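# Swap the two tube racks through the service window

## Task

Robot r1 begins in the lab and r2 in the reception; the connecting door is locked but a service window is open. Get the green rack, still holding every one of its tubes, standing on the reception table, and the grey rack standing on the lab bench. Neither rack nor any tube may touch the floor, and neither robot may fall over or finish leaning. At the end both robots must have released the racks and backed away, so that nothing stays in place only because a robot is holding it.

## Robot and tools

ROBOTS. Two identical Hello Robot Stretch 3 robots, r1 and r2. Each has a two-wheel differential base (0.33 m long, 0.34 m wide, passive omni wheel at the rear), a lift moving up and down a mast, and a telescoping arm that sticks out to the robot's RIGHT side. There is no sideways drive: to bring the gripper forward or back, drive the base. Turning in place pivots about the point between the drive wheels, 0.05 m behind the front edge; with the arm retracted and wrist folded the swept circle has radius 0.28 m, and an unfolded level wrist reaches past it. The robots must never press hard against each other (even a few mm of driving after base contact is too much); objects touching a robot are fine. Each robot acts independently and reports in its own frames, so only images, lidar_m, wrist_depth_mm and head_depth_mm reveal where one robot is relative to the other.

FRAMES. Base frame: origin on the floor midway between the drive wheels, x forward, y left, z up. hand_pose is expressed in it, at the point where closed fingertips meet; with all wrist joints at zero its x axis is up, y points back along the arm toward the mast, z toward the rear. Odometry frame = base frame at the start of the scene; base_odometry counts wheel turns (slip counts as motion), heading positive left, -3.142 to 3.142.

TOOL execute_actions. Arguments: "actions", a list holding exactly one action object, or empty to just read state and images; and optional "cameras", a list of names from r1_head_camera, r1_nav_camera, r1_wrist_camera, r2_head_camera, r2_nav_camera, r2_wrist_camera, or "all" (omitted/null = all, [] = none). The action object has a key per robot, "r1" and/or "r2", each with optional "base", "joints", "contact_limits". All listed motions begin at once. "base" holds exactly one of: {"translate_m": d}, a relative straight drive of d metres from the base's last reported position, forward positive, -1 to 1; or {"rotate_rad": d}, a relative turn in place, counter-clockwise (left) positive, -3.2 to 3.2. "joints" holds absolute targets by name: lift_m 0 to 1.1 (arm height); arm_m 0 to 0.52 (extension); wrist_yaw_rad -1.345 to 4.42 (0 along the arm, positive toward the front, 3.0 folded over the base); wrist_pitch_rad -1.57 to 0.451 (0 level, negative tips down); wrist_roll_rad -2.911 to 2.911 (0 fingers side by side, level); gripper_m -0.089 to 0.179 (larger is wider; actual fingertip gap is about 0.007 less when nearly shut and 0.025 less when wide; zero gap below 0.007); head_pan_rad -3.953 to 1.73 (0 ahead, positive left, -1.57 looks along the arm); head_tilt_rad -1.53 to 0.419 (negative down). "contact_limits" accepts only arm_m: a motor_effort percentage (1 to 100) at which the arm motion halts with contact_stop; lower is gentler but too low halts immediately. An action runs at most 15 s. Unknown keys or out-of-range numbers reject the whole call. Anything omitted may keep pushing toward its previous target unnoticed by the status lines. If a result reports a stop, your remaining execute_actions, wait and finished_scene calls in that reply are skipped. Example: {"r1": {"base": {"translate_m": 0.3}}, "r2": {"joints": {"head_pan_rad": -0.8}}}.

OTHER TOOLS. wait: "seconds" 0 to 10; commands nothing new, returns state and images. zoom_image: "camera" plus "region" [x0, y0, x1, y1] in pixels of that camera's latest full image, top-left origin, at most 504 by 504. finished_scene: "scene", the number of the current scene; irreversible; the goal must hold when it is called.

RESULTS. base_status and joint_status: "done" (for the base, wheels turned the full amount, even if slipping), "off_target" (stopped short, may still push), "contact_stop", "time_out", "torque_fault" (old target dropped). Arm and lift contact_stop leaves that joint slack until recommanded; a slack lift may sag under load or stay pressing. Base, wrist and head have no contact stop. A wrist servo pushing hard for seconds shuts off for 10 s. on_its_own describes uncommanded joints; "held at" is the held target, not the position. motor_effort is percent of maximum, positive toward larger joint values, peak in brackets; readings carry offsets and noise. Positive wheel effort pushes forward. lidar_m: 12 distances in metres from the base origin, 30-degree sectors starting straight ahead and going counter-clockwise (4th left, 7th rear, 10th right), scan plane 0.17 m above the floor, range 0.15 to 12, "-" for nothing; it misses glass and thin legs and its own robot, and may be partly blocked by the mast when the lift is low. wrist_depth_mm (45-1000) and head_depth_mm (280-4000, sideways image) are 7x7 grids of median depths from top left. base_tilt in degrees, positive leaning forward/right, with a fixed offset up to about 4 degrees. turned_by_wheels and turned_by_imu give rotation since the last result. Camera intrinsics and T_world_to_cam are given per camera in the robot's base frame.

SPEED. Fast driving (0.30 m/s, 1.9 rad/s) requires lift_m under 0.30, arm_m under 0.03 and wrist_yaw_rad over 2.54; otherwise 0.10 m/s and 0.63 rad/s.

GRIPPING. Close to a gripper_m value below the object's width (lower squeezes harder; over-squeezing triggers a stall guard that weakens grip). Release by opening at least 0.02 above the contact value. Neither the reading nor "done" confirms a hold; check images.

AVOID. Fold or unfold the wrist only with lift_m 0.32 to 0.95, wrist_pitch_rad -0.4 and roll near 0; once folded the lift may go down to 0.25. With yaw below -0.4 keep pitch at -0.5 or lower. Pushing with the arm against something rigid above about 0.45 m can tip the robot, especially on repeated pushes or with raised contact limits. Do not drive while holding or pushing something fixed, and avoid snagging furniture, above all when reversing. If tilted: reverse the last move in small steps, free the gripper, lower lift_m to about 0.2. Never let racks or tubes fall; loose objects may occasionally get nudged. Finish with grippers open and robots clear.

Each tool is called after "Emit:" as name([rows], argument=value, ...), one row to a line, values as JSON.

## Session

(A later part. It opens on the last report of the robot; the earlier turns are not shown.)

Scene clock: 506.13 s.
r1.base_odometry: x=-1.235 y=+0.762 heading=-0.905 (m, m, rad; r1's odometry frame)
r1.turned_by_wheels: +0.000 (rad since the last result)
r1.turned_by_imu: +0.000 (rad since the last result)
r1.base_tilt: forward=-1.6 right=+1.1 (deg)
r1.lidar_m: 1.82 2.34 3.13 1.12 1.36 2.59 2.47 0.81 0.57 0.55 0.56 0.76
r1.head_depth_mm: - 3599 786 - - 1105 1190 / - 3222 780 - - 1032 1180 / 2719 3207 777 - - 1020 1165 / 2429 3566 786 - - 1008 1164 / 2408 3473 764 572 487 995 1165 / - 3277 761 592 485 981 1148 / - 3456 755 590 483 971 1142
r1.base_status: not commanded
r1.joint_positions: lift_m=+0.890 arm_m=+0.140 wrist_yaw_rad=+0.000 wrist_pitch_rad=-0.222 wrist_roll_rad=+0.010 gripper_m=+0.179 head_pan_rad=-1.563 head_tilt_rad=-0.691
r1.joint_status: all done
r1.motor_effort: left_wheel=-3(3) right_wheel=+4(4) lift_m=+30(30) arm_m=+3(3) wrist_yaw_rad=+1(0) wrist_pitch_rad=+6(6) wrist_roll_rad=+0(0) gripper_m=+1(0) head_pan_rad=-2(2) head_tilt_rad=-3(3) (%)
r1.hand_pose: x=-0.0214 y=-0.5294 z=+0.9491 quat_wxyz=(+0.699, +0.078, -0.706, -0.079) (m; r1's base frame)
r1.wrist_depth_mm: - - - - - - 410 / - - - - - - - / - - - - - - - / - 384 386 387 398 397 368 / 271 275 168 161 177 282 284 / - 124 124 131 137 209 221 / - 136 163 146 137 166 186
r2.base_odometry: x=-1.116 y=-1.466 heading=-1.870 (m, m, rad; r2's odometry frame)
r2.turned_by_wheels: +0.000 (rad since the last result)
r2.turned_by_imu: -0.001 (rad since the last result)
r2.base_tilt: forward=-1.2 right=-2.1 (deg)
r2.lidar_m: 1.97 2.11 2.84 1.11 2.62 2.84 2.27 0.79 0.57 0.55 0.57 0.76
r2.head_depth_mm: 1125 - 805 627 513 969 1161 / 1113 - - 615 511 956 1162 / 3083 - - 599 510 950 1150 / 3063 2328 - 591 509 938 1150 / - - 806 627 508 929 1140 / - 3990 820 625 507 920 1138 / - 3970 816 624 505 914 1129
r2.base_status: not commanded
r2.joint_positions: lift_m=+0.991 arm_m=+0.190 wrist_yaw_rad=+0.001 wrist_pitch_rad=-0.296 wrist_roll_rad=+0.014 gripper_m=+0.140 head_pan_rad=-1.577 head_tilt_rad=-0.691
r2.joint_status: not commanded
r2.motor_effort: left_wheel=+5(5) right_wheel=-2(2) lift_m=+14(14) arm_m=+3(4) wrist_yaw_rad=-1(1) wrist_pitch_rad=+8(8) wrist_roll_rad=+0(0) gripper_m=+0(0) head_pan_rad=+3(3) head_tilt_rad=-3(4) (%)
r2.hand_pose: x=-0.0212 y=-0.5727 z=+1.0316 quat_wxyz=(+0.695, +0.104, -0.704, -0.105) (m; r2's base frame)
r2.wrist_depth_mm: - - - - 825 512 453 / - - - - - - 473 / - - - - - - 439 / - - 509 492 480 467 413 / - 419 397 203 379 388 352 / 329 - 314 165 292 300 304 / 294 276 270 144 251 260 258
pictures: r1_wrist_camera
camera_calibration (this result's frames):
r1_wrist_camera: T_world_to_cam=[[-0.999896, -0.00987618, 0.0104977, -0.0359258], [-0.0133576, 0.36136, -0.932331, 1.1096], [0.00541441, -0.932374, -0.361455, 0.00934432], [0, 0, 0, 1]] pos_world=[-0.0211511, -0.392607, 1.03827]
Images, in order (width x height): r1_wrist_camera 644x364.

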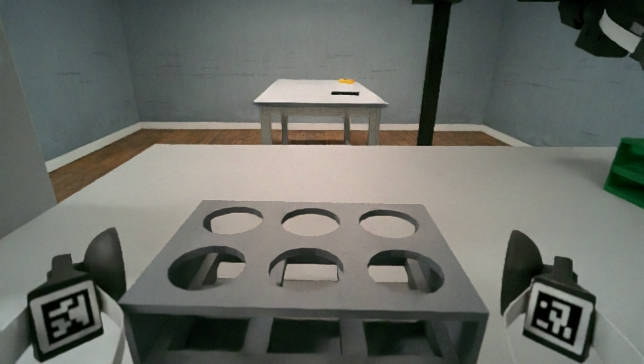

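Emit:
execute_actions([
  {"r1": {"joints": {"gripper_m": 0.105}}, "r2": {"joints": {"lift_m": 0.909}}},
], cameras=["r1_wrist_camera", "r2_wrist_camera"])

Emit:
execute_actions([
  {"r1": {"joints": {"lift_m": 0.95}}, "r2": {"joints": {"gripper_m": 0.055}}},
], cameras=["r1_wrist_camera", "r2_wrist_camera"])

Scene clock: 515.50 s.
r1.base_odometry: x=-1.235 y=+0.762 heading=-0.905 (m, m, rad; r1's odometry frame)
r1.turned_by_wheels: +0.000 (rad since the last result)
r1.turned_by_imu: -0.001 (rad since the last result)
r1.base_tilt: forward=-1.7 right=+1.1 (deg)
r1.lidar_m: 1.82 2.35 3.13 1.12 1.36 2.58 2.47 0.81 0.57 0.55 0.56 0.76
r1.head_depth_mm: 917 3473 785 - - 1100 1190 / 1176 3229 782 - - 1032 1182 / 2237 3189 776 - - 1019 1168 / 2448 3552 789 - - 1007 1166 / 2399 3537 766 573 488 996 1161 / - 3311 760 592 484 984 1155 / - 3523 757 591 483 976 1144
r1.base_status: not commanded
r1.joint_positions: lift_m=+0.890 arm_m=+0.140 wrist_yaw_rad=+0.000 wrist_pitch_rad=-0.221 wrist_roll_rad=+0.010 gripper_m=+0.106 head_pan_rad=-1.563 head_tilt_rad=-0.691
r1.joint_status: all done
r1.motor_effort: left_wheel=-4(4) right_wheel=+4(4) lift_m=+29(30) arm_m=+3(3) wrist_yaw_rad=+0(0) wrist_pitch_rad=+6(6) wrist_roll_rad=+0(0) gripper_m=-17(91) head_pan_rad=-3(2) head_tilt_rad=-2(4) (%)
r1.hand_pose: x=-0.0214 y=-0.5294 z=+0.9492 quat_wxyz=(+0.699, +0.078, -0.706, -0.079) (m; r1's base frame)
r1.wrist_depth_mm: - - - - 842 540 454 / - - - - - - 432 / - - - - - - 461 / - 379 379 392 393 400 370 / 270 283 169 170 172 283 283 / 212 133 136 156 147 135 219 / - 163 150 153 147 172 179
r2.base_odometry: x=-1.116 y=-1.466 heading=-1.870 (m, m, rad; r2's odometry frame)
r2.turned_by_wheels: +0.000 (rad since the last result)
r2.turned_by_imu: -0.001 (rad since the last result)
r2.base_tilt: forward=-1.3 right=-2.0 (deg)
r2.lidar_m: 1.98 2.11 2.84 1.11 2.62 2.84 2.26 0.79 0.57 0.55 0.57 0.76
r2.head_depth_mm: 1123 3369 903 - 486 968 1173 / 1113 2213 924 - 499 954 1160 / 3080 3598 918 - 497 949 1150 / 3038 3539 910 - 496 941 1144 / - - 826 609 507 930 1149 / - 3960 821 625 505 919 1141 / - 3963 820 625 503 914 1126
r2.base_status: not commanded
r2.joint_positions: lift_m=+0.910 arm_m=+0.190 wrist_yaw_rad=+0.001 wrist_pitch_rad=-0.296 wrist_roll_rad=+0.014 gripper_m=+0.140 head_pan_rad=-1.577 head_tilt_rad=-0.691
r2.joint_status: all done
r2.motor_effort: left_wheel=+5(5) right_wheel=-2(2) lift_m=+14(14) arm_m=+4(4) wrist_yaw_rad=-1(1) wrist_pitch_rad=+8(8) wrist_roll_rad=+0(0) gripper_m=+0(0) head_pan_rad=+2(2) head_tilt_rad=-3(4) (%)
r2.hand_pose: x=-0.0212 y=-0.5727 z=+0.9506 quat_wxyz=(+0.695, +0.104, -0.704, -0.105) (m; r2's base frame)
r2.wrist_depth_mm: - - - - - - 433 / - - - - - - - / - - 411 125 124 416 398 / - 352 89 96 289 308 301 / 278 283 152 149 224 258 240 / 225 - 170 139 142 198 203 / 194 183 122 113 112 175 173
pictures: r1_wrist_camera, r2_wrist_camera
camera_calibration (this result's frames):
r1_wrist_camera: T_world_to_cam=[[-0.999896, -0.00986951, 0.0104974, -0.0359238], [-0.0133541, 0.36122, -0.932385, 1.10962], [0.00541031, -0.932428, -0.361315, 0.0091688], [0, 0, 0, 1]] pos_world=[-0.0211517, -0.392623, 1.03828]
r2_wrist_camera: T_world_to_cam=[[-0.99826, -0.0384161, -0.0447398, 0.00484395], [0.0200364, 0.492591, -0.87003, 1.13893], [0.0554616, -0.869412, -0.490964, 0.135224], [0, 0, 0, 1]] pos_world=[-0.0254842, -0.443274, 1.05751]
Images, in order (width x height): r1_wrist_camera 644x364, r2_wrist_camera 644x364.

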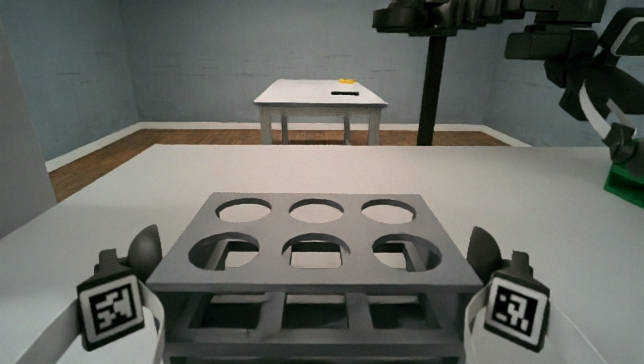

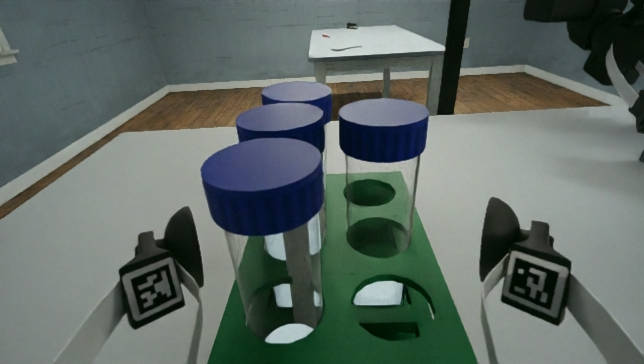

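Scene clock: 516.87 s.
r1.base_odometry: x=-1.235 y=+0.762 heading=-0.905 (m, m, rad; r1's odometry frame)
r1.turned_by_wheels: +0.000 (rad since the last result)
r1.turned_by_imu: +0.000 (rad since the last result)
r1.base_tilt: forward=-1.6 right=+1.1 (deg)
r1.lidar_m: 1.82 2.35 3.11 1.12 1.36 2.58 2.47 0.81 0.57 0.55 0.56 0.75
r1.head_depth_mm: 919 3479 - - 500 1042 1187 / 1175 3404 - - 493 1035 1181 / 2225 3234 - - 490 1022 1169 / 2410 3552 - - 485 1011 1168 / 2397 3476 799 586 487 996 1163 / - 3321 760 592 486 984 1150 / - 3457 756 590 484 974 1147
r1.base_status: not commanded
r1.joint_positions: lift_m=+0.950 arm_m=+0.140 wrist_yaw_rad=+0.000 wrist_pitch_rad=-0.231 wrist_roll_rad=+0.010 gripper_m=+0.106 head_pan_rad=-1.563 head_tilt_rad=-0.691
r1.joint_status: all done
r1.motor_effort: left_wheel=-4(4) right_wheel=+4(4) lift_m=+43(47) arm_m=+3(3) wrist_yaw_rad=+0(0) wrist_pitch_rad=+9(9) wrist_roll_rad=+0(0) gripper_m=-16(17) head_pan_rad=-2(3) head_tilt_rad=-2(4) (%)
r1.hand_pose: x=-0.0214 y=-0.5286 z=+1.0062 quat_wxyz=(+0.699, +0.082, -0.706, -0.082) (m; r1's base frame)
r1.wrist_depth_mm: - - - - 853 580 - / - - - - - - 462 / - - - - - - 429 / - - 526 525 538 547 518 / 323 384 203 202 351 390 376 / 295 134 169 173 164 139 310 / - 228 137 138 138 241 253
r2.base_odometry: x=-1.116 y=-1.466 heading=-1.870 (m, m, rad; r2's odometry frame)
r2.turned_by_wheels: +0.000 (rad since the last result)
r2.turned_by_imu: +0.000 (rad since the last result)
r2.base_tilt: forward=-1.3 right=-2.1 (deg)
r2.lidar_m: 1.98 2.11 2.84 1.11 2.62 2.84 2.25 0.80 0.57 0.55 0.57 0.77
r2.head_depth_mm: 937 3885 905 - 487 965 1168 / 1199 2222 922 - 497 958 1159 / 2762 3649 919 - 498 948 1150 / 3066 3615 908 - 495 937 1149 / - 3984 826 627 508 929 1141 / - - 823 626 505 921 1140 / - - 818 623 504 915 1132
r2.base_status: not commanded
r2.joint_positions: lift_m=+0.910 arm_m=+0.190 wrist_yaw_rad=+0.001 wrist_pitch_rad=-0.296 wrist_roll_rad=+0.014 gripper_m=+0.056 head_pan_rad=-1.577 head_tilt_rad=-0.691
r2.joint_status: all done
r2.motor_effort: left_wheel=+5(5) right_wheel=-3(3) lift_m=+14(14) arm_m=+3(4) wrist_yaw_rad=-1(1) wrist_pitch_rad=+9(8) wrist_roll_rad=+0(0) gripper_m=-18(90) head_pan_rad=+2(2) head_tilt_rad=-3(3) (%)
r2.hand_pose: x=-0.0212 y=-0.5727 z=+0.9505 quat_wxyz=(+0.695, +0.104, -0.704, -0.105) (m; r2's base frame)
r2.wrist_depth_mm: - - - - - - - / - - - - - - - / - - 414 123 119 418 401 / - 349 94 91 299 308 302 / 278 270 155 148 174 250 242 / 222 222 140 138 140 - 201 / 189 187 154 115 118 170 171
pictures: r1_wrist_camera, r2_wrist_camera
camera_calibration (this result's frames):
r1_wrist_camera: T_world_to_cam=[[-0.999896, -0.00997641, 0.0104018, -0.0364752], [-0.0133587, 0.370591, -0.9287, 1.16379], [0.00541026, -0.928743, -0.370686, 0.0419277], [0, 0, 0, 1]] pos_world=[-0.0211515, -0.392715, 1.09674]
r2_wrist_camera: T_world_to_cam=[[-0.998259, -0.0384497, -0.0447369, 0.00482928], [0.0200136, 0.492651, -0.869997, 1.13892], [0.0554908, -0.869377, -0.491023, 0.135284], [0, 0, 0, 1]] pos_world=[-0.02548, -0.44329, 1.0575]
Images, in order (width x height): r1_wrist_camera 644x364, r2_wrist_camera 644x364.

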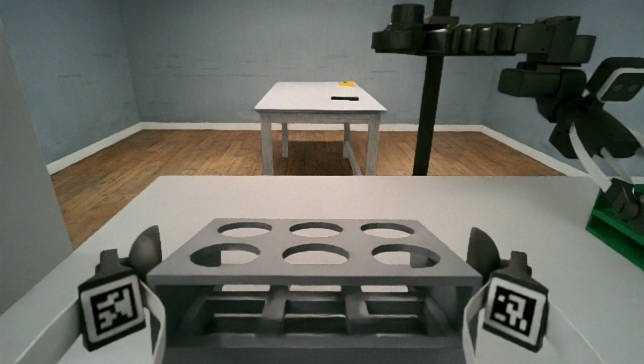

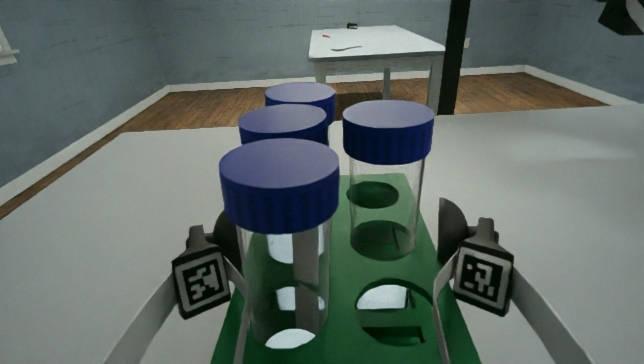

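Emit:
execute_actions([
  {"r1": {"joints": {"arm_m": 0.0}}, "r2": {"joints": {"lift_m": 0.955}}},
], cameras=["r2_wrist_camera"])

Scene clock: 522.17 s.
r1.base_odometry: x=-1.235 y=+0.762 heading=-0.905 (m, m, rad; r1's odometry frame)
r1.turned_by_wheels: +0.000 (rad since the last result)
r1.turned_by_imu: -0.001 (rad since the last result)
r1.base_tilt: forward=-1.6 right=+1.0 (deg)
r1.lidar_m: 1.82 2.34 3.11 1.11 1.37 2.59 2.46 0.81 0.57 0.55 0.56 0.75
r1.head_depth_mm: 882 3637 786 639 - - - / - 3258 779 646 - - - / 2456 3199 776 624 - - - / 2437 3525 769 651 - - 1145 / 2402 3473 764 466 480 999 1162 / - 3303 760 612 485 983 1146 / - 3466 757 589 484 979 1147
r1.base_status: not commanded
r1.joint_positions: lift_m=+0.950 arm_m=+0.002 wrist_yaw_rad=+0.000 wrist_pitch_rad=-0.232 wrist_roll_rad=+0.010 gripper_m=+0.106 head_pan_rad=-1.563 head_tilt_rad=-0.691
r1.joint_status: all done
joint sent to its limit — the command would take r1.arm_m past its lower limit, so that joint was sent only as far as its limit.
r1.motor_effort: left_wheel=-4(4) right_wheel=+4(4) lift_m=+43(43) arm_m=-3(4) wrist_yaw_rad=+0(0) wrist_pitch_rad=+9(9) wrist_roll_rad=+0(0) gripper_m=-16(17) head_pan_rad=-2(3) head_tilt_rad=-2(3) (%)
r1.hand_pose: x=-0.0214 y=-0.3906 z=+1.0062 quat_wxyz=(+0.699, +0.082, -0.706, -0.082) (m; r1's base frame)
r1.wrist_depth_mm: 319 - - - 984 600 - / 315 - - - - 623 - / 320 - - - - - 436 / 317 458 531 542 530 538 412 / 336 384 204 201 345 389 398 / 311 134 169 172 163 140 306 / - 228 137 138 139 241 254
r2.base_odometry: x=-1.116 y=-1.466 heading=-1.870 (m, m, rad; r2's odometry frame)
r2.turned_by_wheels: +0.000 (rad since the last result)
r2.turned_by_imu: -0.001 (rad since the last result)
r2.base_tilt: forward=-1.2 right=-2.0 (deg)
r2.lidar_m: 1.97 2.11 2.84 1.11 2.62 2.84 2.25 0.80 0.57 0.55 0.57 0.76
r2.head_depth_mm: 939 - - 606 513 968 1169 / 1191 2232 - - 512 955 1159 / 2753 3795 - 576 510 950 1148 / 3043 3529 - 572 508 941 1138 / - - 860 628 507 933 1148 / - 3968 819 626 506 922 1139 / - 3946 819 625 504 915 1133
r2.base_status: not commanded
r2.joint_positions: lift_m=+0.954 arm_m=+0.190 wrist_yaw_rad=+0.001 wrist_pitch_rad=-0.322 wrist_roll_rad=+0.014 gripper_m=+0.056 head_pan_rad=-1.577 head_tilt_rad=-0.691
r2.joint_status: all done
r2.motor_effort: left_wheel=+5(5) right_wheel=-3(3) lift_m=+43(46) arm_m=+4(3) wrist_yaw_rad=-1(1) wrist_pitch_rad=+21(22) wrist_roll_rad=+0(0) gripper_m=-19(19) head_pan_rad=+3(2) head_tilt_rad=-3(3) (%)
r2.hand_pose: x=-0.0212 y=-0.5701 z=+0.9889 quat_wxyz=(+0.693, +0.113, -0.702, -0.114) (m; r2's base frame)
r2.wrist_depth_mm: - - - - - - 474 / - - - - - - 387 / - - - 127 124 495 446 / - 417 92 92 361 370 367 / 345 326 185 150 178 304 294 / 274 271 140 138 139 - 248 / 233 229 154 112 115 210 213
pictures: r2_wrist_camera
camera_calibration (this result's frames):
r2_wrist_camera: T_world_to_cam=[[-0.99826, -0.0372658, -0.0456923, 0.00826113], [0.0199954, 0.515059, -0.856921, 1.17086], [0.0554681, -0.856344, -0.513418, 0.185982], [0, 0, 0, 1]] pos_world=[-0.025481, -0.443489, 1.0992]
Images, in order (width x height): r2_wrist_camera 644x364.

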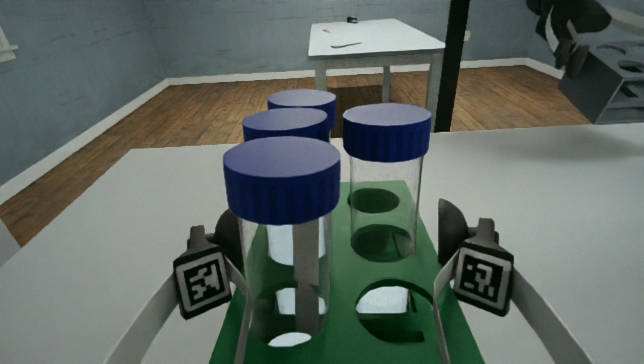

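Emit:
execute_actions([
  {"r1": {"base": {"rotate_rad": 1.77}, "joints": {"head_pan_rad": 0.0, "head_tilt_rad": -0.6}}, "r2": {"joints": {"arm_m": 0.0, "wrist_pitch_rad": -0.22}}},
], cameras=["r2_wrist_camera"])

Emit:
execute_actions([
  {"r1": {"base": {"translate_m": 0.47}}, "r2": {"base": {"rotate_rad": 2.2}, "joints": {"head_pan_rad": -0.5, "head_tilt_rad": -0.6}}},
], cameras=["r2_head_camera", "r2_nav_camera"])

Scene clock: 547.07 s.
r1.base_odometry: x=-1.235 y=+0.762 heading=+0.865 (m, m, rad; r1's odometry frame)
r1.turned_by_wheels: +1.770 (rad since the last result)
r1.turned_by_imu: +1.786 (rad since the last result)
r1.base_tilt: forward=-1.6 right=+1.1 (deg)
r1.lidar_m: 1.17 3.04 2.48 1.36 0.68 0.55 0.55 0.60 0.94 2.28 2.50 1.12
r1.head_depth_mm: 3152 3411 1400 2135 1764 1447 1239 / 3160 1962 1243 2049 1609 1440 1235 / 3227 1939 1236 2188 1743 1446 1230 / 3238 1931 1230 2186 1732 1439 1223 / 3228 1902 1282 2113 1733 1428 1220 / 3283 3658 1256 1972 1632 1428 1215 / 3374 3650 2947 2158 1717 1413 1216
r1.base_status: done
r1.joint_positions: lift_m=+0.950 arm_m=+0.002 wrist_yaw_rad=+0.000 wrist_pitch_rad=-0.232 wrist_roll_rad=+0.010 gripper_m=+0.106 head_pan_rad=-0.007 head_tilt_rad=-0.606
r1.joint_status: all done
r1.motor_effort: left_wheel=-4(9) right_wheel=+4(9) lift_m=+44(43) arm_m=-3(3) wrist_yaw_rad=+1(0) wrist_pitch_rad=+9(9) wrist_roll_rad=+0(0) gripper_m=-16(16) head_pan_rad=+3(36) head_tilt_rad=+2(11) (%)
r1.hand_pose: x=-0.0214 y=-0.3906 z=+1.0062 quat_wxyz=(+0.699, +0.082, -0.706, -0.082) (m; r1's base frame)
r1.wrist_depth_mm: - - - - - - 844 / - - - - - - 863 / - - - - - - 820 / - - - - - - 821 / - - 204 203 - - 855 / - 134 169 173 165 139 814 / - - 136 137 139 - 743
r2.base_odometry: x=-1.116 y=-1.466 heading=-1.870 (m, m, rad; r2's odometry frame)
r2.turned_by_wheels: +0.000 (rad since the last result)
r2.turned_by_imu: -0.001 (rad since the last result)
r2.base_tilt: forward=-1.2 right=-2.1 (deg)
r2.lidar_m: 1.98 2.11 2.84 1.11 2.62 2.85 2.27 0.79 0.57 0.55 0.57 0.76
r2.head_depth_mm: 876 - 843 675 - - - / 2487 2192 841 657 - - - / 3124 3645 833 475 - - - / 3019 3543 831 397 - - 1133 / - - 824 651 494 933 1138 / - 3903 818 627 507 923 1140 / - 3901 817 626 504 915 1133
r2.base_status: not commanded
r2.joint_positions: lift_m=+0.954 arm_m=+0.003 wrist_yaw_rad=+0.001 wrist_pitch_rad=-0.269 wrist_roll_rad=+0.014 gripper_m=+0.056 head_pan_rad=-1.577 head_tilt_rad=-0.691
r2.joint_status: all done
joint sent to its limit — the command would take r2.arm_m past its lower limit, so that joint was sent only as far as its limit.
r2.motor_effort: left_wheel=+5(5) right_wheel=-3(2) lift_m=+43(43) arm_m=-4(3) wrist_yaw_rad=-1(2) wrist_pitch_rad=+25(28) wrist_roll_rad=+0(0) gripper_m=-19(19) head_pan_rad=+2(2) head_tilt_rad=-4(3) (%)
r2.hand_pose: x=-0.0212 y=-0.3888 z=+1.0016 quat_wxyz=(+0.696, +0.095, -0.705, -0.095) (m; r2's base frame)
r2.wrist_depth_mm: 361 - - - - - - / 365 - - - - - - / 353 - 618 126 124 582 566 / 352 443 92 92 407 419 410 / 356 362 184 150 179 335 325 / 298 296 141 137 139 - 267 / 248 245 153 112 115 225 226
pictures: r2_wrist_camera
camera_calibration (this result's frames):
r2_wrist_camera: T_world_to_cam=[[-0.998259, -0.0396107, -0.0437034, 0.0126908], [0.0200665, 0.468678, -0.883141, 1.09658], [0.0554646, -0.882481, -0.467067, 0.291175], [0, 0, 0, 1]] pos_world=[-0.0254857, -0.256483, 1.10498]
Images, in order (width x height): r2_wrist_camera 644x364.

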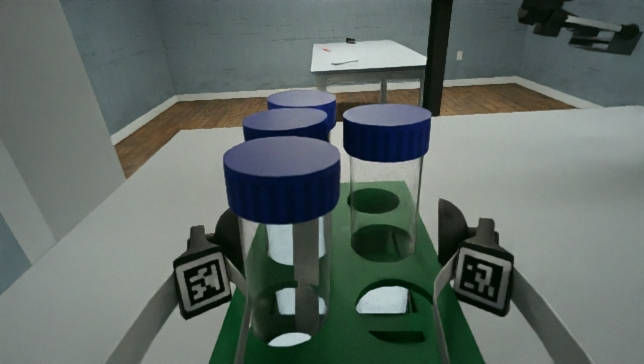

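Scene clock: 552.70 s.
r1.base_odometry: x=-0.931 y=+1.120 heading=+0.865 (m, m, rad; r1's odometry frame)
r1.turned_by_wheels: +0.000 (rad since the last result)
r1.turned_by_imu: +0.000 (rad since the last result)
r1.base_tilt: forward=-1.7 right=+1.1 (deg)
r1.lidar_m: 0.79 0.71 2.41 2.40 1.25 1.02 1.01 1.11 1.69 2.35 2.59 0.69
r1.head_depth_mm: 2754 2958 1260 918 801 1041 1176 / 2803 2932 1249 914 817 1445 1219 / 2813 1939 1238 907 1600 1445 1228 / 2819 1924 1235 901 1592 1433 1219 / 2873 3089 1221 899 1586 1430 1217 / 2903 3235 1279 894 1446 1291 1212 / 2939 3279 2919 892 915 1354 1212
r1.base_status: done
r1.joint_positions: lift_m=+0.950 arm_m=+0.002 wrist_yaw_rad=+0.000 wrist_pitch_rad=-0.232 wrist_roll_rad=+0.010 gripper_m=+0.106 head_pan_rad=-0.007 head_tilt_rad=-0.606
r1.joint_status: not commanded
r1.motor_effort: left_wheel=-4(6) right_wheel=+4(10) lift_m=+43(43) arm_m=-4(3) wrist_yaw_rad=+0(0) wrist_pitch_rad=+9(9) wrist_roll_rad=+0(0) gripper_m=-17(17) head_pan_rad=+3(3) head_tilt_rad=+2(3) (%)
r1.hand_pose: x=-0.0214 y=-0.3906 z=+1.0062 quat_wxyz=(+0.699, +0.082, -0.706, -0.082) (m; r1's base frame)
r1.wrist_depth_mm: - - - - - - - / - - - - - - - / - - - - - - - / - - - - - - - / - - 203 202 - - - / - 134 168 172 165 139 - / - - 137 138 138 - -
r2.base_odometry: x=-1.116 y=-1.466 heading=+0.330 (m, m, rad; r2's odometry frame)
r2.turned_by_wheels: +2.200 (rad since the last result)
r2.turned_by_imu: +2.188 (rad since the last result)
r2.base_tilt: forward=-1.2 right=-2.1 (deg)
r2.lidar_m: 1.29 2.77 1.64 0.72 0.56 0.55 0.58 0.85 2.04 2.18 3.17 1.11
r2.head_depth_mm: 3212 3523 3387 2391 1843 1500 1258 / 3250 3602 3333 2362 1840 1496 1264 / 3257 3531 2951 2347 1839 1494 1259 / 3233 2242 1345 2085 1715 1492 1255 / 3297 2207 1341 2253 1822 1483 1252 / 3318 2224 1324 2258 1814 1489 1252 / 3371 3650 1328 2248 1815 1484 1245
r2.base_status: done
r2.joint_positions: lift_m=+0.954 arm_m=+0.003 wrist_yaw_rad=+0.001 wrist_pitch_rad=-0.269 wrist_roll_rad=+0.014 gripper_m=+0.056 head_pan_rad=-0.507 head_tilt_rad=-0.606
r2.joint_status: all done
r2.motor_effort: left_wheel=-3(11) right_wheel=+4(9) lift_m=+43(42) arm_m=-4(4) wrist_yaw_rad=-1(1) wrist_pitch_rad=+24(24) wrist_roll_rad=+0(0) gripper_m=-18(18) head_pan_rad=+2(29) head_tilt_rad=+2(7) (%)
r2.hand_pose: x=-0.0212 y=-0.3888 z=+1.0016 quat_wxyz=(+0.696, +0.095, -0.705, -0.095) (m; r2's base frame)
r2.wrist_depth_mm: - - - - - - - / - - - - - - - / - - - 126 123 - - / - - 92 92 - - - / - - 184 150 179 - - / - - 140 138 139 - - / - - 153 112 114 - -
pictures: r2_head_camera (sideways: a quarter turn clockwise sets it upright), r2_nav_camera (sideways: a quarter turn counterclockwise sets it upright)
camera_calibration (this result's frames):
r2_head_camera: T_world_to_cam=[[-0.474993, 0.239263, -0.846838, 1.11831], [0.504756, 0.862359, -0.0394701, 0.0458333], [0.720835, -0.446194, -0.530384, 0.644464], [0, 0, 0, 1]] pos_world=[0.0435037, -0.0195392, 1.29065]
r2_nav_camera: T_world_to_cam=[[0.459832, -0.281427, 0.842231, -1.05678], [-0.478499, -0.877506, -0.031968, 0.0877209], [0.748059, -0.388307, -0.538168, 0.653356], [0, 0, 0, 1]] pos_world=[0.0391685, 0.0332708, 1.24448]
Images, in order (width x height): r2_head_camera 896x504, r2_nav_camera 672x504.

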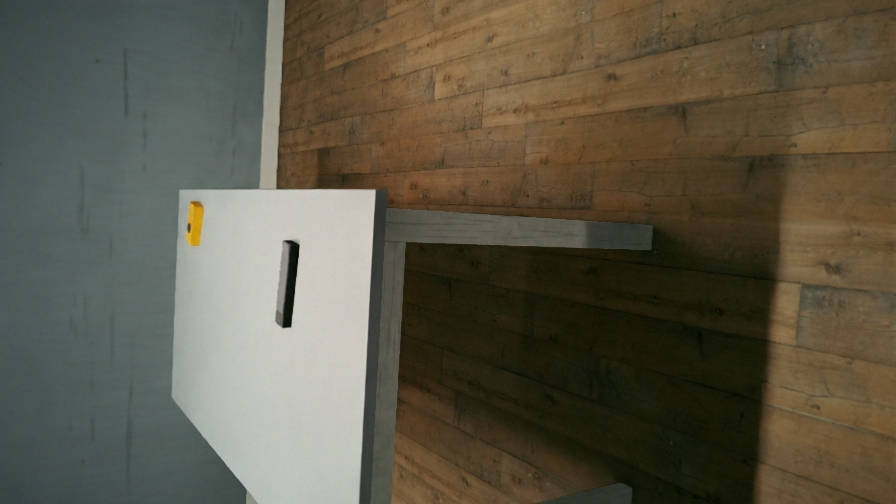

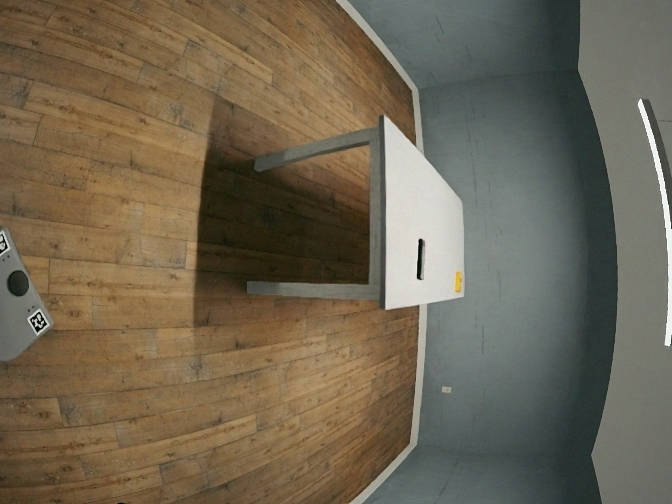

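Emit:
execute_actions([
  {"r1": {"base": {"rotate_rad": 1.34}, "joints": {"head_pan_rad": -1.57, "head_tilt_rad": -0.7}}, "r2": {"base": {"translate_m": 0.62}}},
], cameras=["r1_head_camera"])

Emit:
execute_actions([
  {"r1": {"joints": {"arm_m": 0.40, "lift_m": 0.80}}, "r2": {"base": {"rotate_rad": 0.95}, "joints": {"head_pan_rad": -1.57, "head_tilt_rad": -0.7}}},
], cameras=["r1_head_camera", "r2_head_camera"])

Scene clock: 568.43 s.
r1.base_odometry: x=-0.931 y=+1.120 heading=+2.205 (m, m, rad; r1's odometry frame)
r1.turned_by_wheels: +1.340 (rad since the last result)
r1.turned_by_imu: +1.351 (rad since the last result)
r1.base_tilt: forward=-1.6 right=+0.9 (deg)
r1.lidar_m: 2.39 1.56 1.07 1.01 1.03 1.34 2.36 2.39 0.70 1.76 0.71 2.54
r1.head_depth_mm: 2936 3282 2567 2000 - - - / 2942 3257 1049 869 - - - / 2886 1462 1044 839 - - - / 2825 1452 1038 875 - - 1147 / 2804 1434 1026 467 1565 1350 1176 / 2773 1425 1025 827 1599 1351 1170 / 2791 1413 1017 816 1516 1264 1168
r1.base_status: done
r1.joint_positions: lift_m=+0.950 arm_m=+0.002 wrist_yaw_rad=+0.000 wrist_pitch_rad=-0.232 wrist_roll_rad=+0.010 gripper_m=+0.106 head_pan_rad=-1.563 head_tilt_rad=-0.691
r1.joint_status: all done
r1.motor_effort: left_wheel=-4(8) right_wheel=+5(9) lift_m=+43(43) arm_m=-4(3) wrist_yaw_rad=+0(0) wrist_pitch_rad=+9(9) wrist_roll_rad=+0(0) gripper_m=-16(16) head_pan_rad=-3(35) head_tilt_rad=-4(10) (%)
r1.hand_pose: x=-0.0214 y=-0.3906 z=+1.0062 quat_wxyz=(+0.699, +0.082, -0.706, -0.082) (m; r1's base frame)
r1.wrist_depth_mm: - - - - - - - / - - - - - - - / - - - - - - - / - 964 851 934 - - - / - 648 202 202 587 - - / 510 134 169 173 164 139 - / 499 499 137 137 138 - -
r2.base_odometry: x=-0.529 y=-1.265 heading=+0.330 (m, m, rad; r2's odometry frame)
r2.turned_by_wheels: +0.000 (rad since the last result)
r2.turned_by_imu: -0.004 (rad since the last result)
r2.base_tilt: forward=-1.1 right=-2.1 (deg)
r2.lidar_m: 0.67 2.41 2.36 1.40 1.08 1.06 1.13 1.63 2.39 2.55 0.67 1.70
r2.head_depth_mm: 2749 3116 1374 973 781 1418 1099 / 2810 2961 1353 972 777 1459 1260 / 2814 3044 1360 966 784 1493 1259 / 2854 3067 1343 959 792 1498 1260 / 2861 3048 1331 957 794 1485 1249 / 2878 3205 1422 958 795 1483 1192 / 2903 3152 3277 992 806 954 1219
r2.base_status: done
r2.joint_positions: lift_m=+0.954 arm_m=+0.003 wrist_yaw_rad=+0.001 wrist_pitch_rad=-0.269 wrist_roll_rad=+0.014 gripper_m=+0.056 head_pan_rad=-0.507 head_tilt_rad=-0.606
r2.joint_status: not commanded
r2.motor_effort: left_wheel=-4(6) right_wheel=+3(9) lift_m=+43(43) arm_m=-4(4) wrist_yaw_rad=-1(1) wrist_pitch_rad=+24(25) wrist_roll_rad=+0(0) gripper_m=-19(18) head_pan_rad=+2(3) head_tilt_rad=+1(1) (%)
r2.hand_pose: x=-0.0212 y=-0.3888 z=+1.0016 quat_wxyz=(+0.696, +0.095, -0.705, -0.095) (m; r2's base frame)
r2.wrist_depth_mm: - - - - - - - / - - - - - - - / - - - 125 124 - - / - - 92 92 - - - / 621 - 184 150 178 - - / 495 504 141 137 139 - - / 430 - 154 111 114 - -
pictures: r1_head_camera (sideways: a quarter turn clockwise sets it upright)
camera_calibration (this result's frames):
r1_head_camera: T_world_to_cam=[[-0.0027894, 0.641768, -0.766894, 1.02009], [0.998652, -0.0379667, -0.0354044, 0.0456758], [-0.0518379, -0.765959, -0.640796, 0.790575], [0, 0, 0, 1]] pos_world=[-0.00178708, -0.0473765, 1.29051]
Images, in order (width x height): r1_head_camera 896x504.

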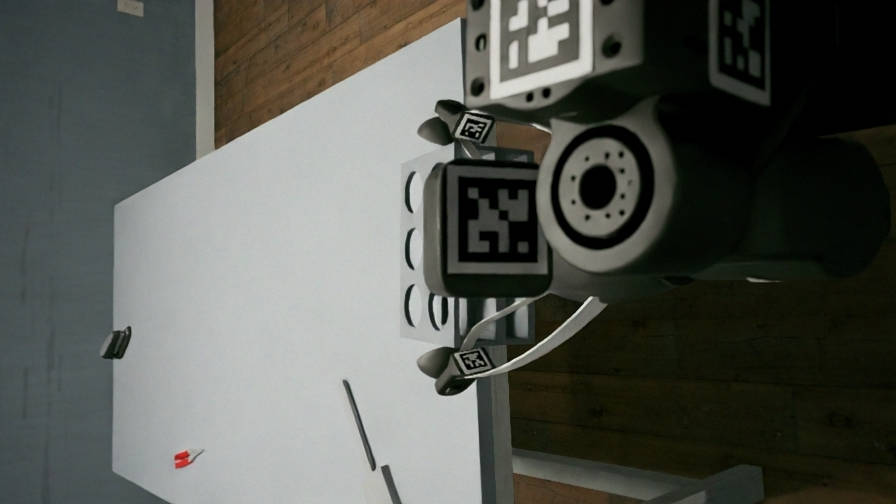

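Scene clock: 572.57 s.
r1.base_odometry: x=-0.931 y=+1.120 heading=+2.205 (m, m, rad; r1's odometry frame)
r1.turned_by_wheels: +0.000 (rad since the last result)
r1.turned_by_imu: +0.000 (rad since the last result)
r1.base_tilt: forward=-1.6 right=+1.2 (deg)
r1.lidar_m: 2.39 1.56 1.08 1.01 1.03 1.34 2.35 2.40 0.69 1.77 0.71 2.55
r1.head_depth_mm: 2973 3286 2565 1845 1693 - - / 2918 3222 1143 - - 1279 1184 / 2867 1473 1139 839 1612 1333 1183 / 2841 1457 1129 806 1603 1356 1179 / 2814 1434 1030 827 1605 1360 1177 / 2801 1435 1022 822 1601 1351 1171 / 2746 1408 1017 818 1502 1267 1166
r1.base_status: not commanded
r1.joint_positions: lift_m=+0.800 arm_m=+0.400 wrist_yaw_rad=+0.000 wrist_pitch_rad=-0.232 wrist_roll_rad=+0.010 gripper_m=+0.106 head_pan_rad=-1.563 head_tilt_rad=-0.691
r1.joint_status: all done
r1.motor_effort: left_wheel=-4(4) right_wheel=+4(4) lift_m=+31(39) arm_m=+3(2) wrist_yaw_rad=+1(0) wrist_pitch_rad=+9(9) wrist_roll_rad=+0(0) gripper_m=-16(16) head_pan_rad=-3(3) head_tilt_rad=-3(4) (%)
r1.hand_pose: x=-0.0214 y=-0.7885 z=+0.8564 quat_wxyz=(+0.699, +0.082, -0.706, -0.083) (m; r1's base frame)
r1.wrist_depth_mm: - - - - - - - / - - - - - - - / - 759 780 800 927 - - / 467 483 488 491 497 - - / 344 350 203 203 323 364 - / 263 133 168 172 164 139 284 / - 209 137 138 139 221 231
r2.base_odometry: x=-0.529 y=-1.265 heading=+1.280 (m, m, rad; r2's odometry frame)
r2.turned_by_wheels: +0.950 (rad since the last result)
r2.turned_by_imu: +0.945 (rad since the last result)
r2.base_tilt: forward=-1.3 right=-2.0 (deg)
r2.lidar_m: 2.36 1.53 1.11 1.06 1.09 1.47 2.39 2.47 0.67 1.12 0.67 2.47
r2.head_depth_mm: 2894 3197 2662 906 - - - / 2890 3140 1129 884 - - - / 2872 1640 1121 475 - - - / 2850 1629 1117 397 - 1369 1202 / 2863 1624 1109 873 1584 1405 1207 / 2871 1618 1108 843 1574 1393 1194 / 2815 3112 1105 840 1539 1084 1177
r2.base_status: done
r2.joint_positions: lift_m=+0.954 arm_m=+0.003 wrist_yaw_rad=+0.001 wrist_pitch_rad=-0.269 wrist_roll_rad=+0.014 gripper_m=+0.056 head_pan_rad=-1.563 head_tilt_rad=-0.691
r2.joint_status: all done
r2.motor_effort: left_wheel=-3(11) right_wheel=+3(8) lift_m=+42(43) arm_m=-2(4) wrist_yaw_rad=-2(1) wrist_pitch_rad=+25(25) wrist_roll_rad=+0(0) gripper_m=-18(19) head_pan_rad=-2(31) head_tilt_rad=-3(9) (%)
r2.hand_pose: x=-0.0212 y=-0.3888 z=+1.0016 quat_wxyz=(+0.696, +0.095, -0.705, -0.095) (m; r2's base frame)
r2.wrist_depth_mm: - - - - - - - / - - - - - - - / - - 987 126 123 - - / - - 92 92 677 - - / - 595 185 150 179 551 - / - 490 140 138 138 - - / - 521 153 112 115 529 -
pictures: r1_head_camera (sideways: a quarter turn clockwise sets it upright), r2_head_camera (sideways: a quarter turn clockwise sets it upright)
camera_calibration (this result's frames):
r1_head_camera: T_world_to_cam=[[-0.00271643, 0.64179, -0.766876, 1.02006], [0.998647, -0.0380795, -0.0354057, 0.0456775], [-0.0519253, -0.765935, -0.640818, 0.790604], [0, 0, 0, 1]] pos_world=[-0.00179249, -0.0473753, 1.29051]
r2_head_camera: T_world_to_cam=[[-0.0261967, 0.601331, -0.79857, 1.05265], [0.999086, -0.0112414, -0.0412394, 0.0451169], [-0.0337756, -0.798921, -0.600487, 0.740271], [0, 0, 0, 1]] pos_world=[0.00750331, -0.0410628, 1.287]
Images, in order (width x height): r1_head_camera 896x504, r2_head_camera 896x504.

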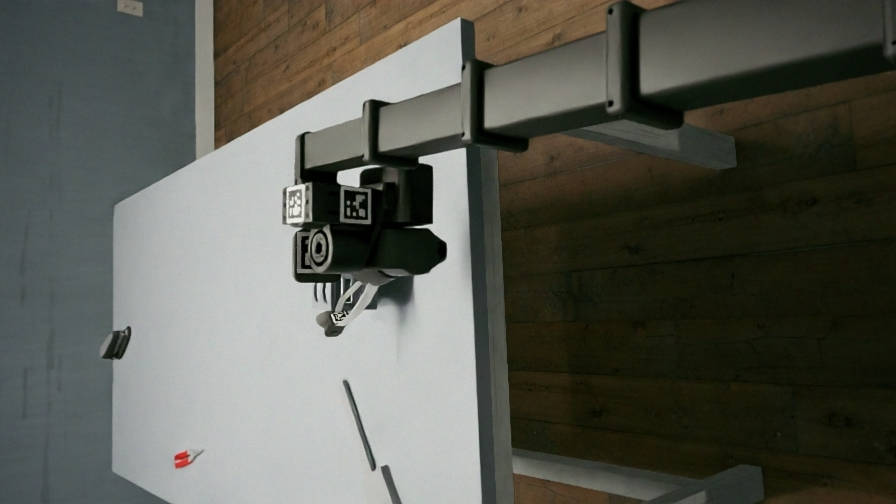

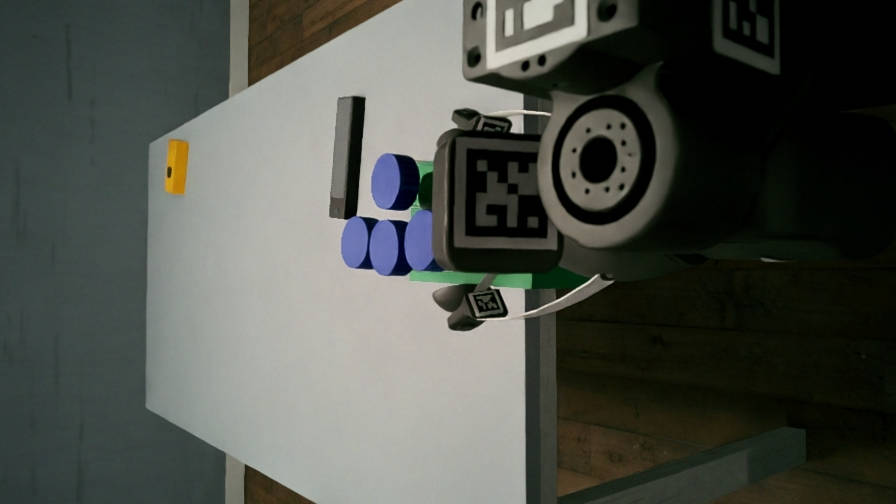

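Emit:
execute_actions(actions=[])

Scene clock: 590.97 s.
r1.base_odometry: x=-0.931 y=+1.120 heading=+2.205 (m, m, rad; r1's odometry frame)
r1.turned_by_wheels: +0.000 (rad since the last result)
r1.turned_by_imu: +0.000 (rad since the last result)
r1.base_tilt: forward=-1.6 right=+1.0 (deg)
r1.lidar_m: 2.39 1.56 1.08 1.01 1.03 1.33 2.35 2.39 0.69 1.76 0.71 2.55
r1.head_depth_mm: 2946 3269 2571 1846 1687 - - / 2940 3241 1142 - - 1288 1189 / 2879 1469 1137 839 1608 1328 1185 / 2838 1451 1132 807 1602 1362 1173 / 2779 1439 1031 826 1599 1356 1175 / 2792 1427 1020 825 1595 1347 1174 / 2764 1413 1016 814 1519 1266 1170
r1.base_status: not commanded
r1.joint_positions: lift_m=+0.800 arm_m=+0.400 wrist_yaw_rad=+0.000 wrist_pitch_rad=-0.232 wrist_roll_rad=+0.010 gripper_m=+0.106 head_pan_rad=-1.563 head_tilt_rad=-0.691
r1.joint_status: all done
r1.motor_effort: left_wheel=-4(4) right_wheel=+4(4) lift_m=+31(39) arm_m=+2(2) wrist_yaw_rad=+0(0) wrist_pitch_rad=+9(9) wrist_roll_rad=+0(0) gripper_m=-16(16) head_pan_rad=-3(3) head_tilt_rad=-3(4) (%)
r1.hand_pose: x=-0.0214 y=-0.7885 z=+0.8564 quat_wxyz=(+0.699, +0.082, -0.706, -0.083) (m; r1's base frame)
r1.wrist_depth_mm: - - - - - - - / - - - - - - - / - 760 787 781 917 - - / 484 473 489 484 492 - - / 349 348 204 203 323 364 - / 264 134 168 172 164 139 285 / - 211 137 138 138 222 232
r2.base_odometry: x=-0.529 y=-1.265 heading=+1.280 (m, m, rad; r2's odometry frame)
r2.turned_by_wheels: +0.000 (rad since the last result)
r2.turned_by_imu: -0.001 (rad since the last result)
r2.base_tilt: forward=-1.3 right=-2.0 (deg)
r2.lidar_m: 2.36 1.53 1.11 1.06 1.09 1.47 2.39 2.47 0.67 1.12 0.67 2.47
r2.head_depth_mm: 2878 3189 2669 905 - - - / 2843 3084 1129 886 - - - / 2922 1646 1119 476 - - - / 2870 1630 1115 397 - 1374 1213 / 2859 1612 1106 875 1596 1403 1202 / 2860 1604 1104 842 1577 1389 1198 / 2792 3113 1096 839 1537 1084 1174
r2.base_status: done
r2.joint_positions: lift_m=+0.954 arm_m=+0.003 wrist_yaw_rad=+0.001 wrist_pitch_rad=-0.269 wrist_roll_rad=+0.014 gripper_m=+0.056 head_pan_rad=-1.563 head_tilt_rad=-0.691
r2.joint_status: all done
r2.motor_effort: left_wheel=-3(11) right_wheel=+4(8) lift_m=+42(43) arm_m=-3(4) wrist_yaw_rad=-1(1) wrist_pitch_rad=+24(25) wrist_roll_rad=+0(0) gripper_m=-18(19) head_pan_rad=-2(31) head_tilt_rad=-3(9) (%)
r2.hand_pose: x=-0.0212 y=-0.3888 z=+1.0016 quat_wxyz=(+0.696, +0.095, -0.705, -0.095) (m; r2's base frame)
r2.wrist_depth_mm: - - - - - - - / - - - - - - - / - - - 126 124 - - / - - 92 91 658 - - / - 596 184 150 178 553 - / - 482 141 137 139 - - / - 524 153 112 115 532 -
pictures: r1_head_camera (sideways: a quarter turn clockwise sets it upright), r1_nav_camera (sideways: a quarter turn counterclockwise sets it upright), r1_wrist_camera, r2_head_camera (sideways: a quarter turn clockwise sets it upright), r2_nav_camera (sideways: a quarter turn counterclockwise sets it upright), r2_wrist_camera
camera_calibration (this result's frames):
r1_head_camera: T_world_to_cam=[[-0.0027162, 0.64179, -0.766876, 1.02006], [0.998647, -0.0380799, -0.0354057, 0.0456775], [-0.0519256, -0.765935, -0.640818, 0.790604], [0, 0, 0, 1]] pos_world=[-0.0017925, -0.0473753, 1.29051]
r1_nav_camera: T_world_to_cam=[[-0.0173272, -0.662843, 0.748558, -0.939639], [-0.999181, -0.0159062, -0.0372133, 0.102467], [0.0365733, -0.748589, -0.662025, 0.817574], [0, 0, 0, 1]] pos_world=[0.0562008, -0.00917629, 1.24844]
r1_wrist_camera: T_world_to_cam=[[-0.999896, -0.009959, 0.0103955, -0.0374976], [-0.0133511, 0.371402, -0.928376, 1.12137], [0.0053848, -0.928419, -0.371496, -0.254045], [0, 0, 0, 1]] pos_world=[-0.0211542, -0.652712, 0.947067]
r2_head_camera: T_world_to_cam=[[-0.0261967, 0.601331, -0.79857, 1.05265], [0.999086, -0.0112415, -0.0412394, 0.0451169], [-0.0337757, -0.798921, -0.600487, 0.740271], [0, 0, 0, 1]] pos_world=[0.00750331, -0.0410628, 1.287]
r2_nav_camera: T_world_to_cam=[[-0.0179701, -0.60848, 0.793366, -0.990162], [-0.999388, -0.0128834, -0.0325176, 0.0916103], [0.0300076, -0.793465, -0.607876, 0.748425], [0, 0, 0, 1]] pos_world=[0.0513025, -0.00746449, 1.24349]
r2_wrist_camera: T_world_to_cam=[[-0.998259, -0.0396115, -0.0437007, 0.012688], [0.0200638, 0.468678, -0.883141, 1.09657], [0.0554641, -0.88248, -0.467068, 0.291178], [0, 0, 0, 1]] pos_world=[-0.0254855, -0.256479, 1.10498]
Images, in order (width x height): r1_head_camera 896x504, r1_nav_camera 672x504, r1_wrist_camera 644x364, r2_head_camera 896x504, r2_nav_camera 672x504, r2_wrist_camera 644x364.

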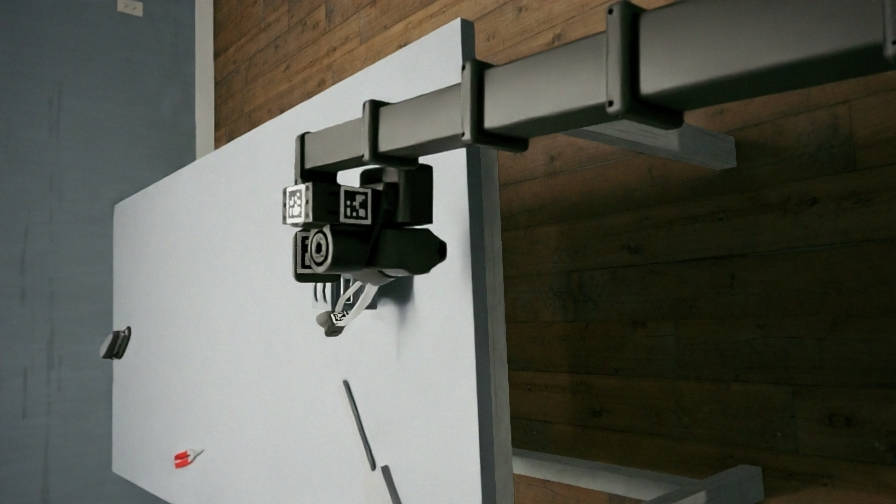

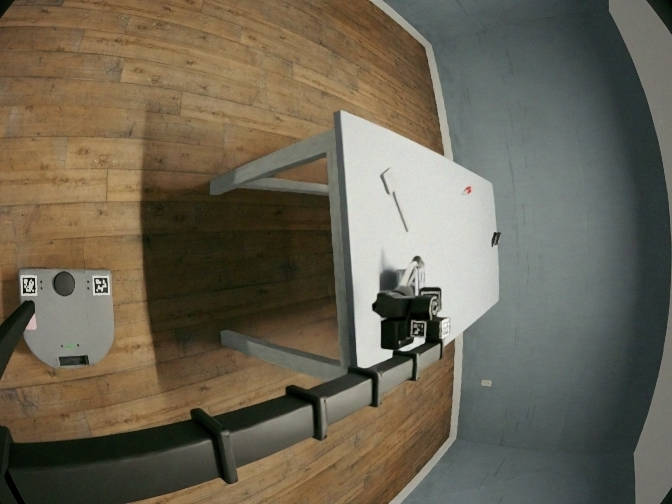

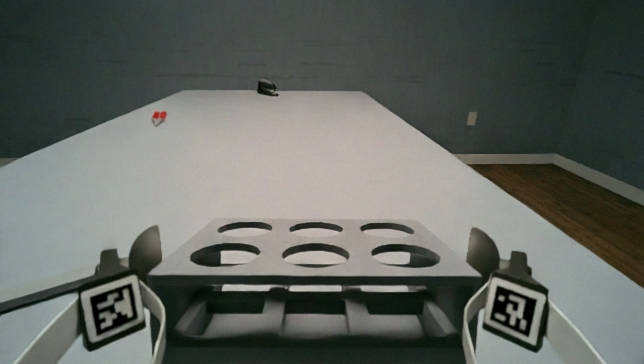

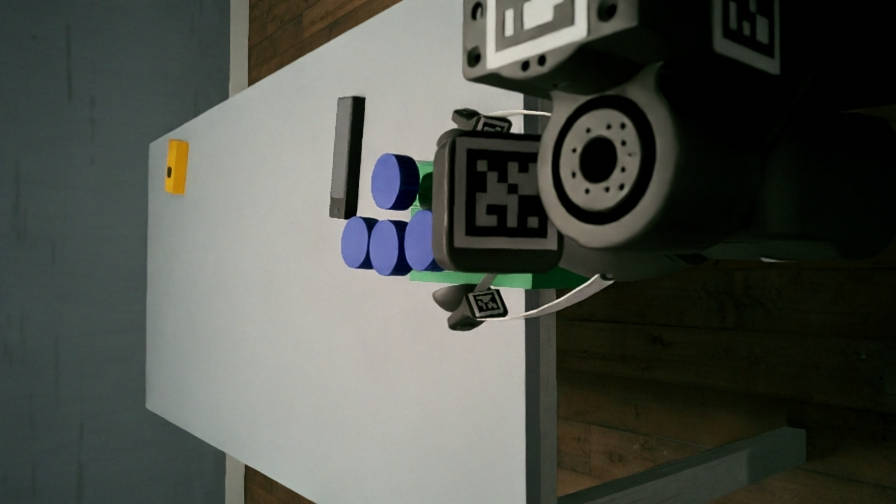

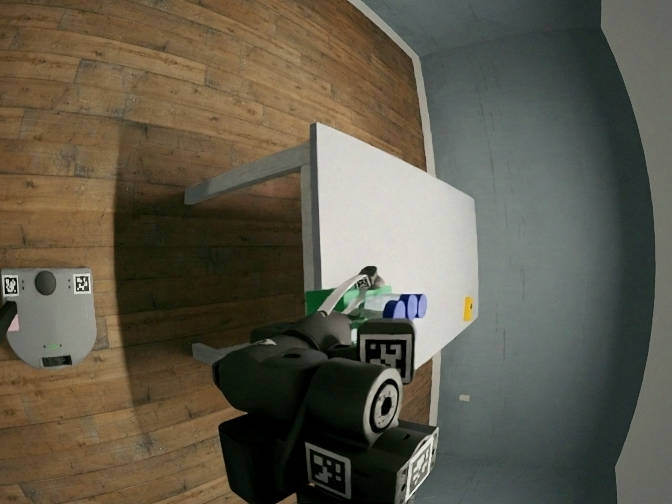

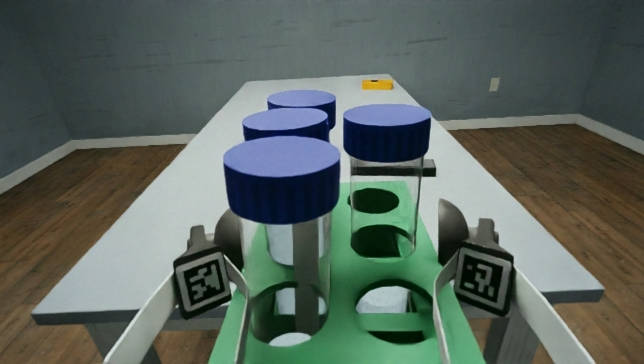

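Emit:
execute_actions([
  {"r1": {"joints": {"lift_m": 0.775}}, "r2": {"joints": {"arm_m": 0.36, "lift_m": 0.82}}},
], cameras=["r1_wrist_camera", "r2_head_camera", "r2_wrist_camera"])

Scene clock: 605.63 s.
r1.base_odometry: x=-0.931 y=+1.120 heading=+2.205 (m, m, rad; r1's odometry frame)
r1.turned_by_wheels: +0.000 (rad since the last result)
r1.turned_by_imu: -0.001 (rad since the last result)
r1.base_tilt: forward=-1.6 right=+1.2 (deg)
r1.lidar_m: 2.39 1.56 1.08 1.01 1.03 1.33 2.36 2.40 0.69 1.77 0.71 2.54
r1.head_depth_mm: 2936 3271 2568 1823 1668 - - / 2924 3239 1091 839 - 1287 1182 / 2882 1460 1136 842 1622 1334 1178 / 2860 1450 1126 831 1603 1356 1180 / 2836 1440 1032 825 1598 1357 1173 / 2787 1428 1025 821 1594 1349 1173 / 2786 1412 1016 815 1516 1269 1174
r1.base_status: not commanded
r1.joint_positions: lift_m=+0.775 arm_m=+0.400 wrist_yaw_rad=+0.000 wrist_pitch_rad=-0.232 wrist_roll_rad=+0.010 gripper_m=+0.106 head_pan_rad=-1.563 head_tilt_rad=-0.691
r1.joint_status: all done
r1.motor_effort: left_wheel=-4(4) right_wheel=+5(5) lift_m=+31(30) arm_m=+3(3) wrist_yaw_rad=+1(0) wrist_pitch_rad=+9(9) wrist_roll_rad=+0(0) gripper_m=-17(17) head_pan_rad=-2(3) head_tilt_rad=-3(2) (%)
r1.hand_pose: x=-0.0214 y=-0.7885 z=+0.8314 quat_wxyz=(+0.699, +0.082, -0.706, -0.083) (m; r1's base frame)
r1.wrist_depth_mm: - - - - - - - / - - - - - - - / - 666 693 693 703 - - / 413 420 422 415 435 432 - / 300 304 203 201 279 312 337 / 237 135 169 173 164 138 246 / - 182 137 138 138 193 199
r2.base_odometry: x=-0.529 y=-1.265 heading=+1.280 (m, m, rad; r2's odometry frame)
r2.turned_by_wheels: +0.000 (rad since the last result)
r2.turned_by_imu: -0.002 (rad since the last result)
r2.base_tilt: forward=-1.3 right=-2.0 (deg)
r2.lidar_m: 2.36 1.53 1.10 1.06 1.09 1.48 2.39 2.47 0.67 1.11 0.67 2.47
r2.head_depth_mm: 2858 3260 2676 889 - - 1190 / 2898 3111 1184 - 1461 1317 1208 / 2845 1647 1228 799 1596 1403 1207 / 2894 1630 1222 794 1596 1406 1209 / 2849 1619 1109 846 1583 1401 1202 / 2831 1605 1103 843 1575 1395 1201 / 2822 3108 1101 838 1548 1082 1179
r2.base_status: not commanded
r2.joint_positions: lift_m=+0.821 arm_m=+0.360 wrist_yaw_rad=+0.001 wrist_pitch_rad=-0.268 wrist_roll_rad=+0.014 gripper_m=+0.056 head_pan_rad=-1.563 head_tilt_rad=-0.691
r2.joint_status: all done
r2.motor_effort: left_wheel=-3(4) right_wheel=+4(4) lift_m=+16(39) arm_m=+3(5) wrist_yaw_rad=-1(1) wrist_pitch_rad=+24(24) wrist_roll_rad=+0(0) gripper_m=-19(19) head_pan_rad=-3(2) head_tilt_rad=-3(3) (%)
r2.hand_pose: x=-0.0212 y=-0.7454 z=+0.8681 quat_wxyz=(+0.696, +0.095, -0.705, -0.095) (m; r2's base frame)
r2.wrist_depth_mm: - - - - - - - / - - - - - - - / - 748 600 126 124 588 - / - 475 92 92 362 378 415 / 376 361 184 150 180 334 324 / 299 294 140 138 139 - 267 / 250 246 153 112 115 225 228
pictures: r1_wrist_camera, r2_head_camera (sideways: a quarter turn clockwise sets it upright), r2_wrist_camera
camera_calibration (this result's frames):
r1_wrist_camera: T_world_to_cam=[[-0.999896, -0.00995873, 0.0103956, -0.0372377], [-0.0133511, 0.371402, -0.928376, 1.09816], [0.00538451, -0.928419, -0.371496, -0.263333], [0, 0, 0, 1]] pos_world=[-0.0211543, -0.652714, 0.922068]
r2_head_camera: T_world_to_cam=[[-0.0260975, 0.601397, -0.798524, 1.05258], [0.999084, -0.0114039, -0.0412409, 0.0451188], [-0.0339084, -0.798869, -0.600549, 0.740352], [0, 0, 0, 1]] pos_world=[0.00749649, -0.0410619, 1.28699]
r2_wrist_camera: T_world_to_cam=[[-0.99826, -0.0396077, -0.0436752, -0.0072955], [0.0200798, 0.468091, -0.883452, 1.14566], [0.0554355, -0.882792, -0.466482, -0.0865578], [0, 0, 0, 1]] pos_world=[-0.0254891, -0.612974, 0.971438]
Images, in order (width x height): r1_wrist_camera 644x364, r2_head_camera 896x504, r2_wrist_camera 644x364.

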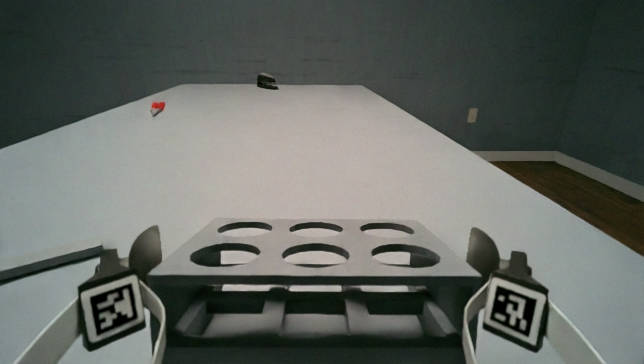

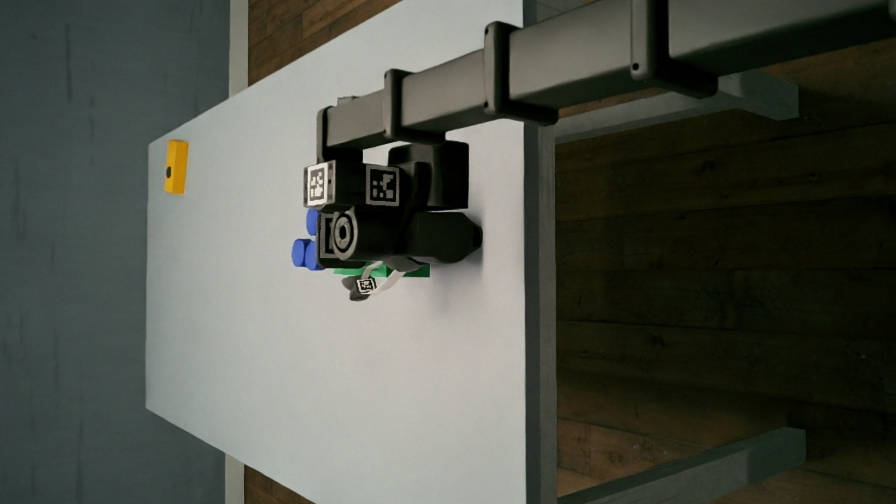

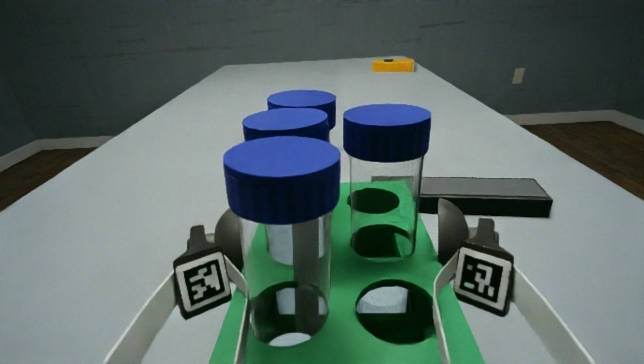

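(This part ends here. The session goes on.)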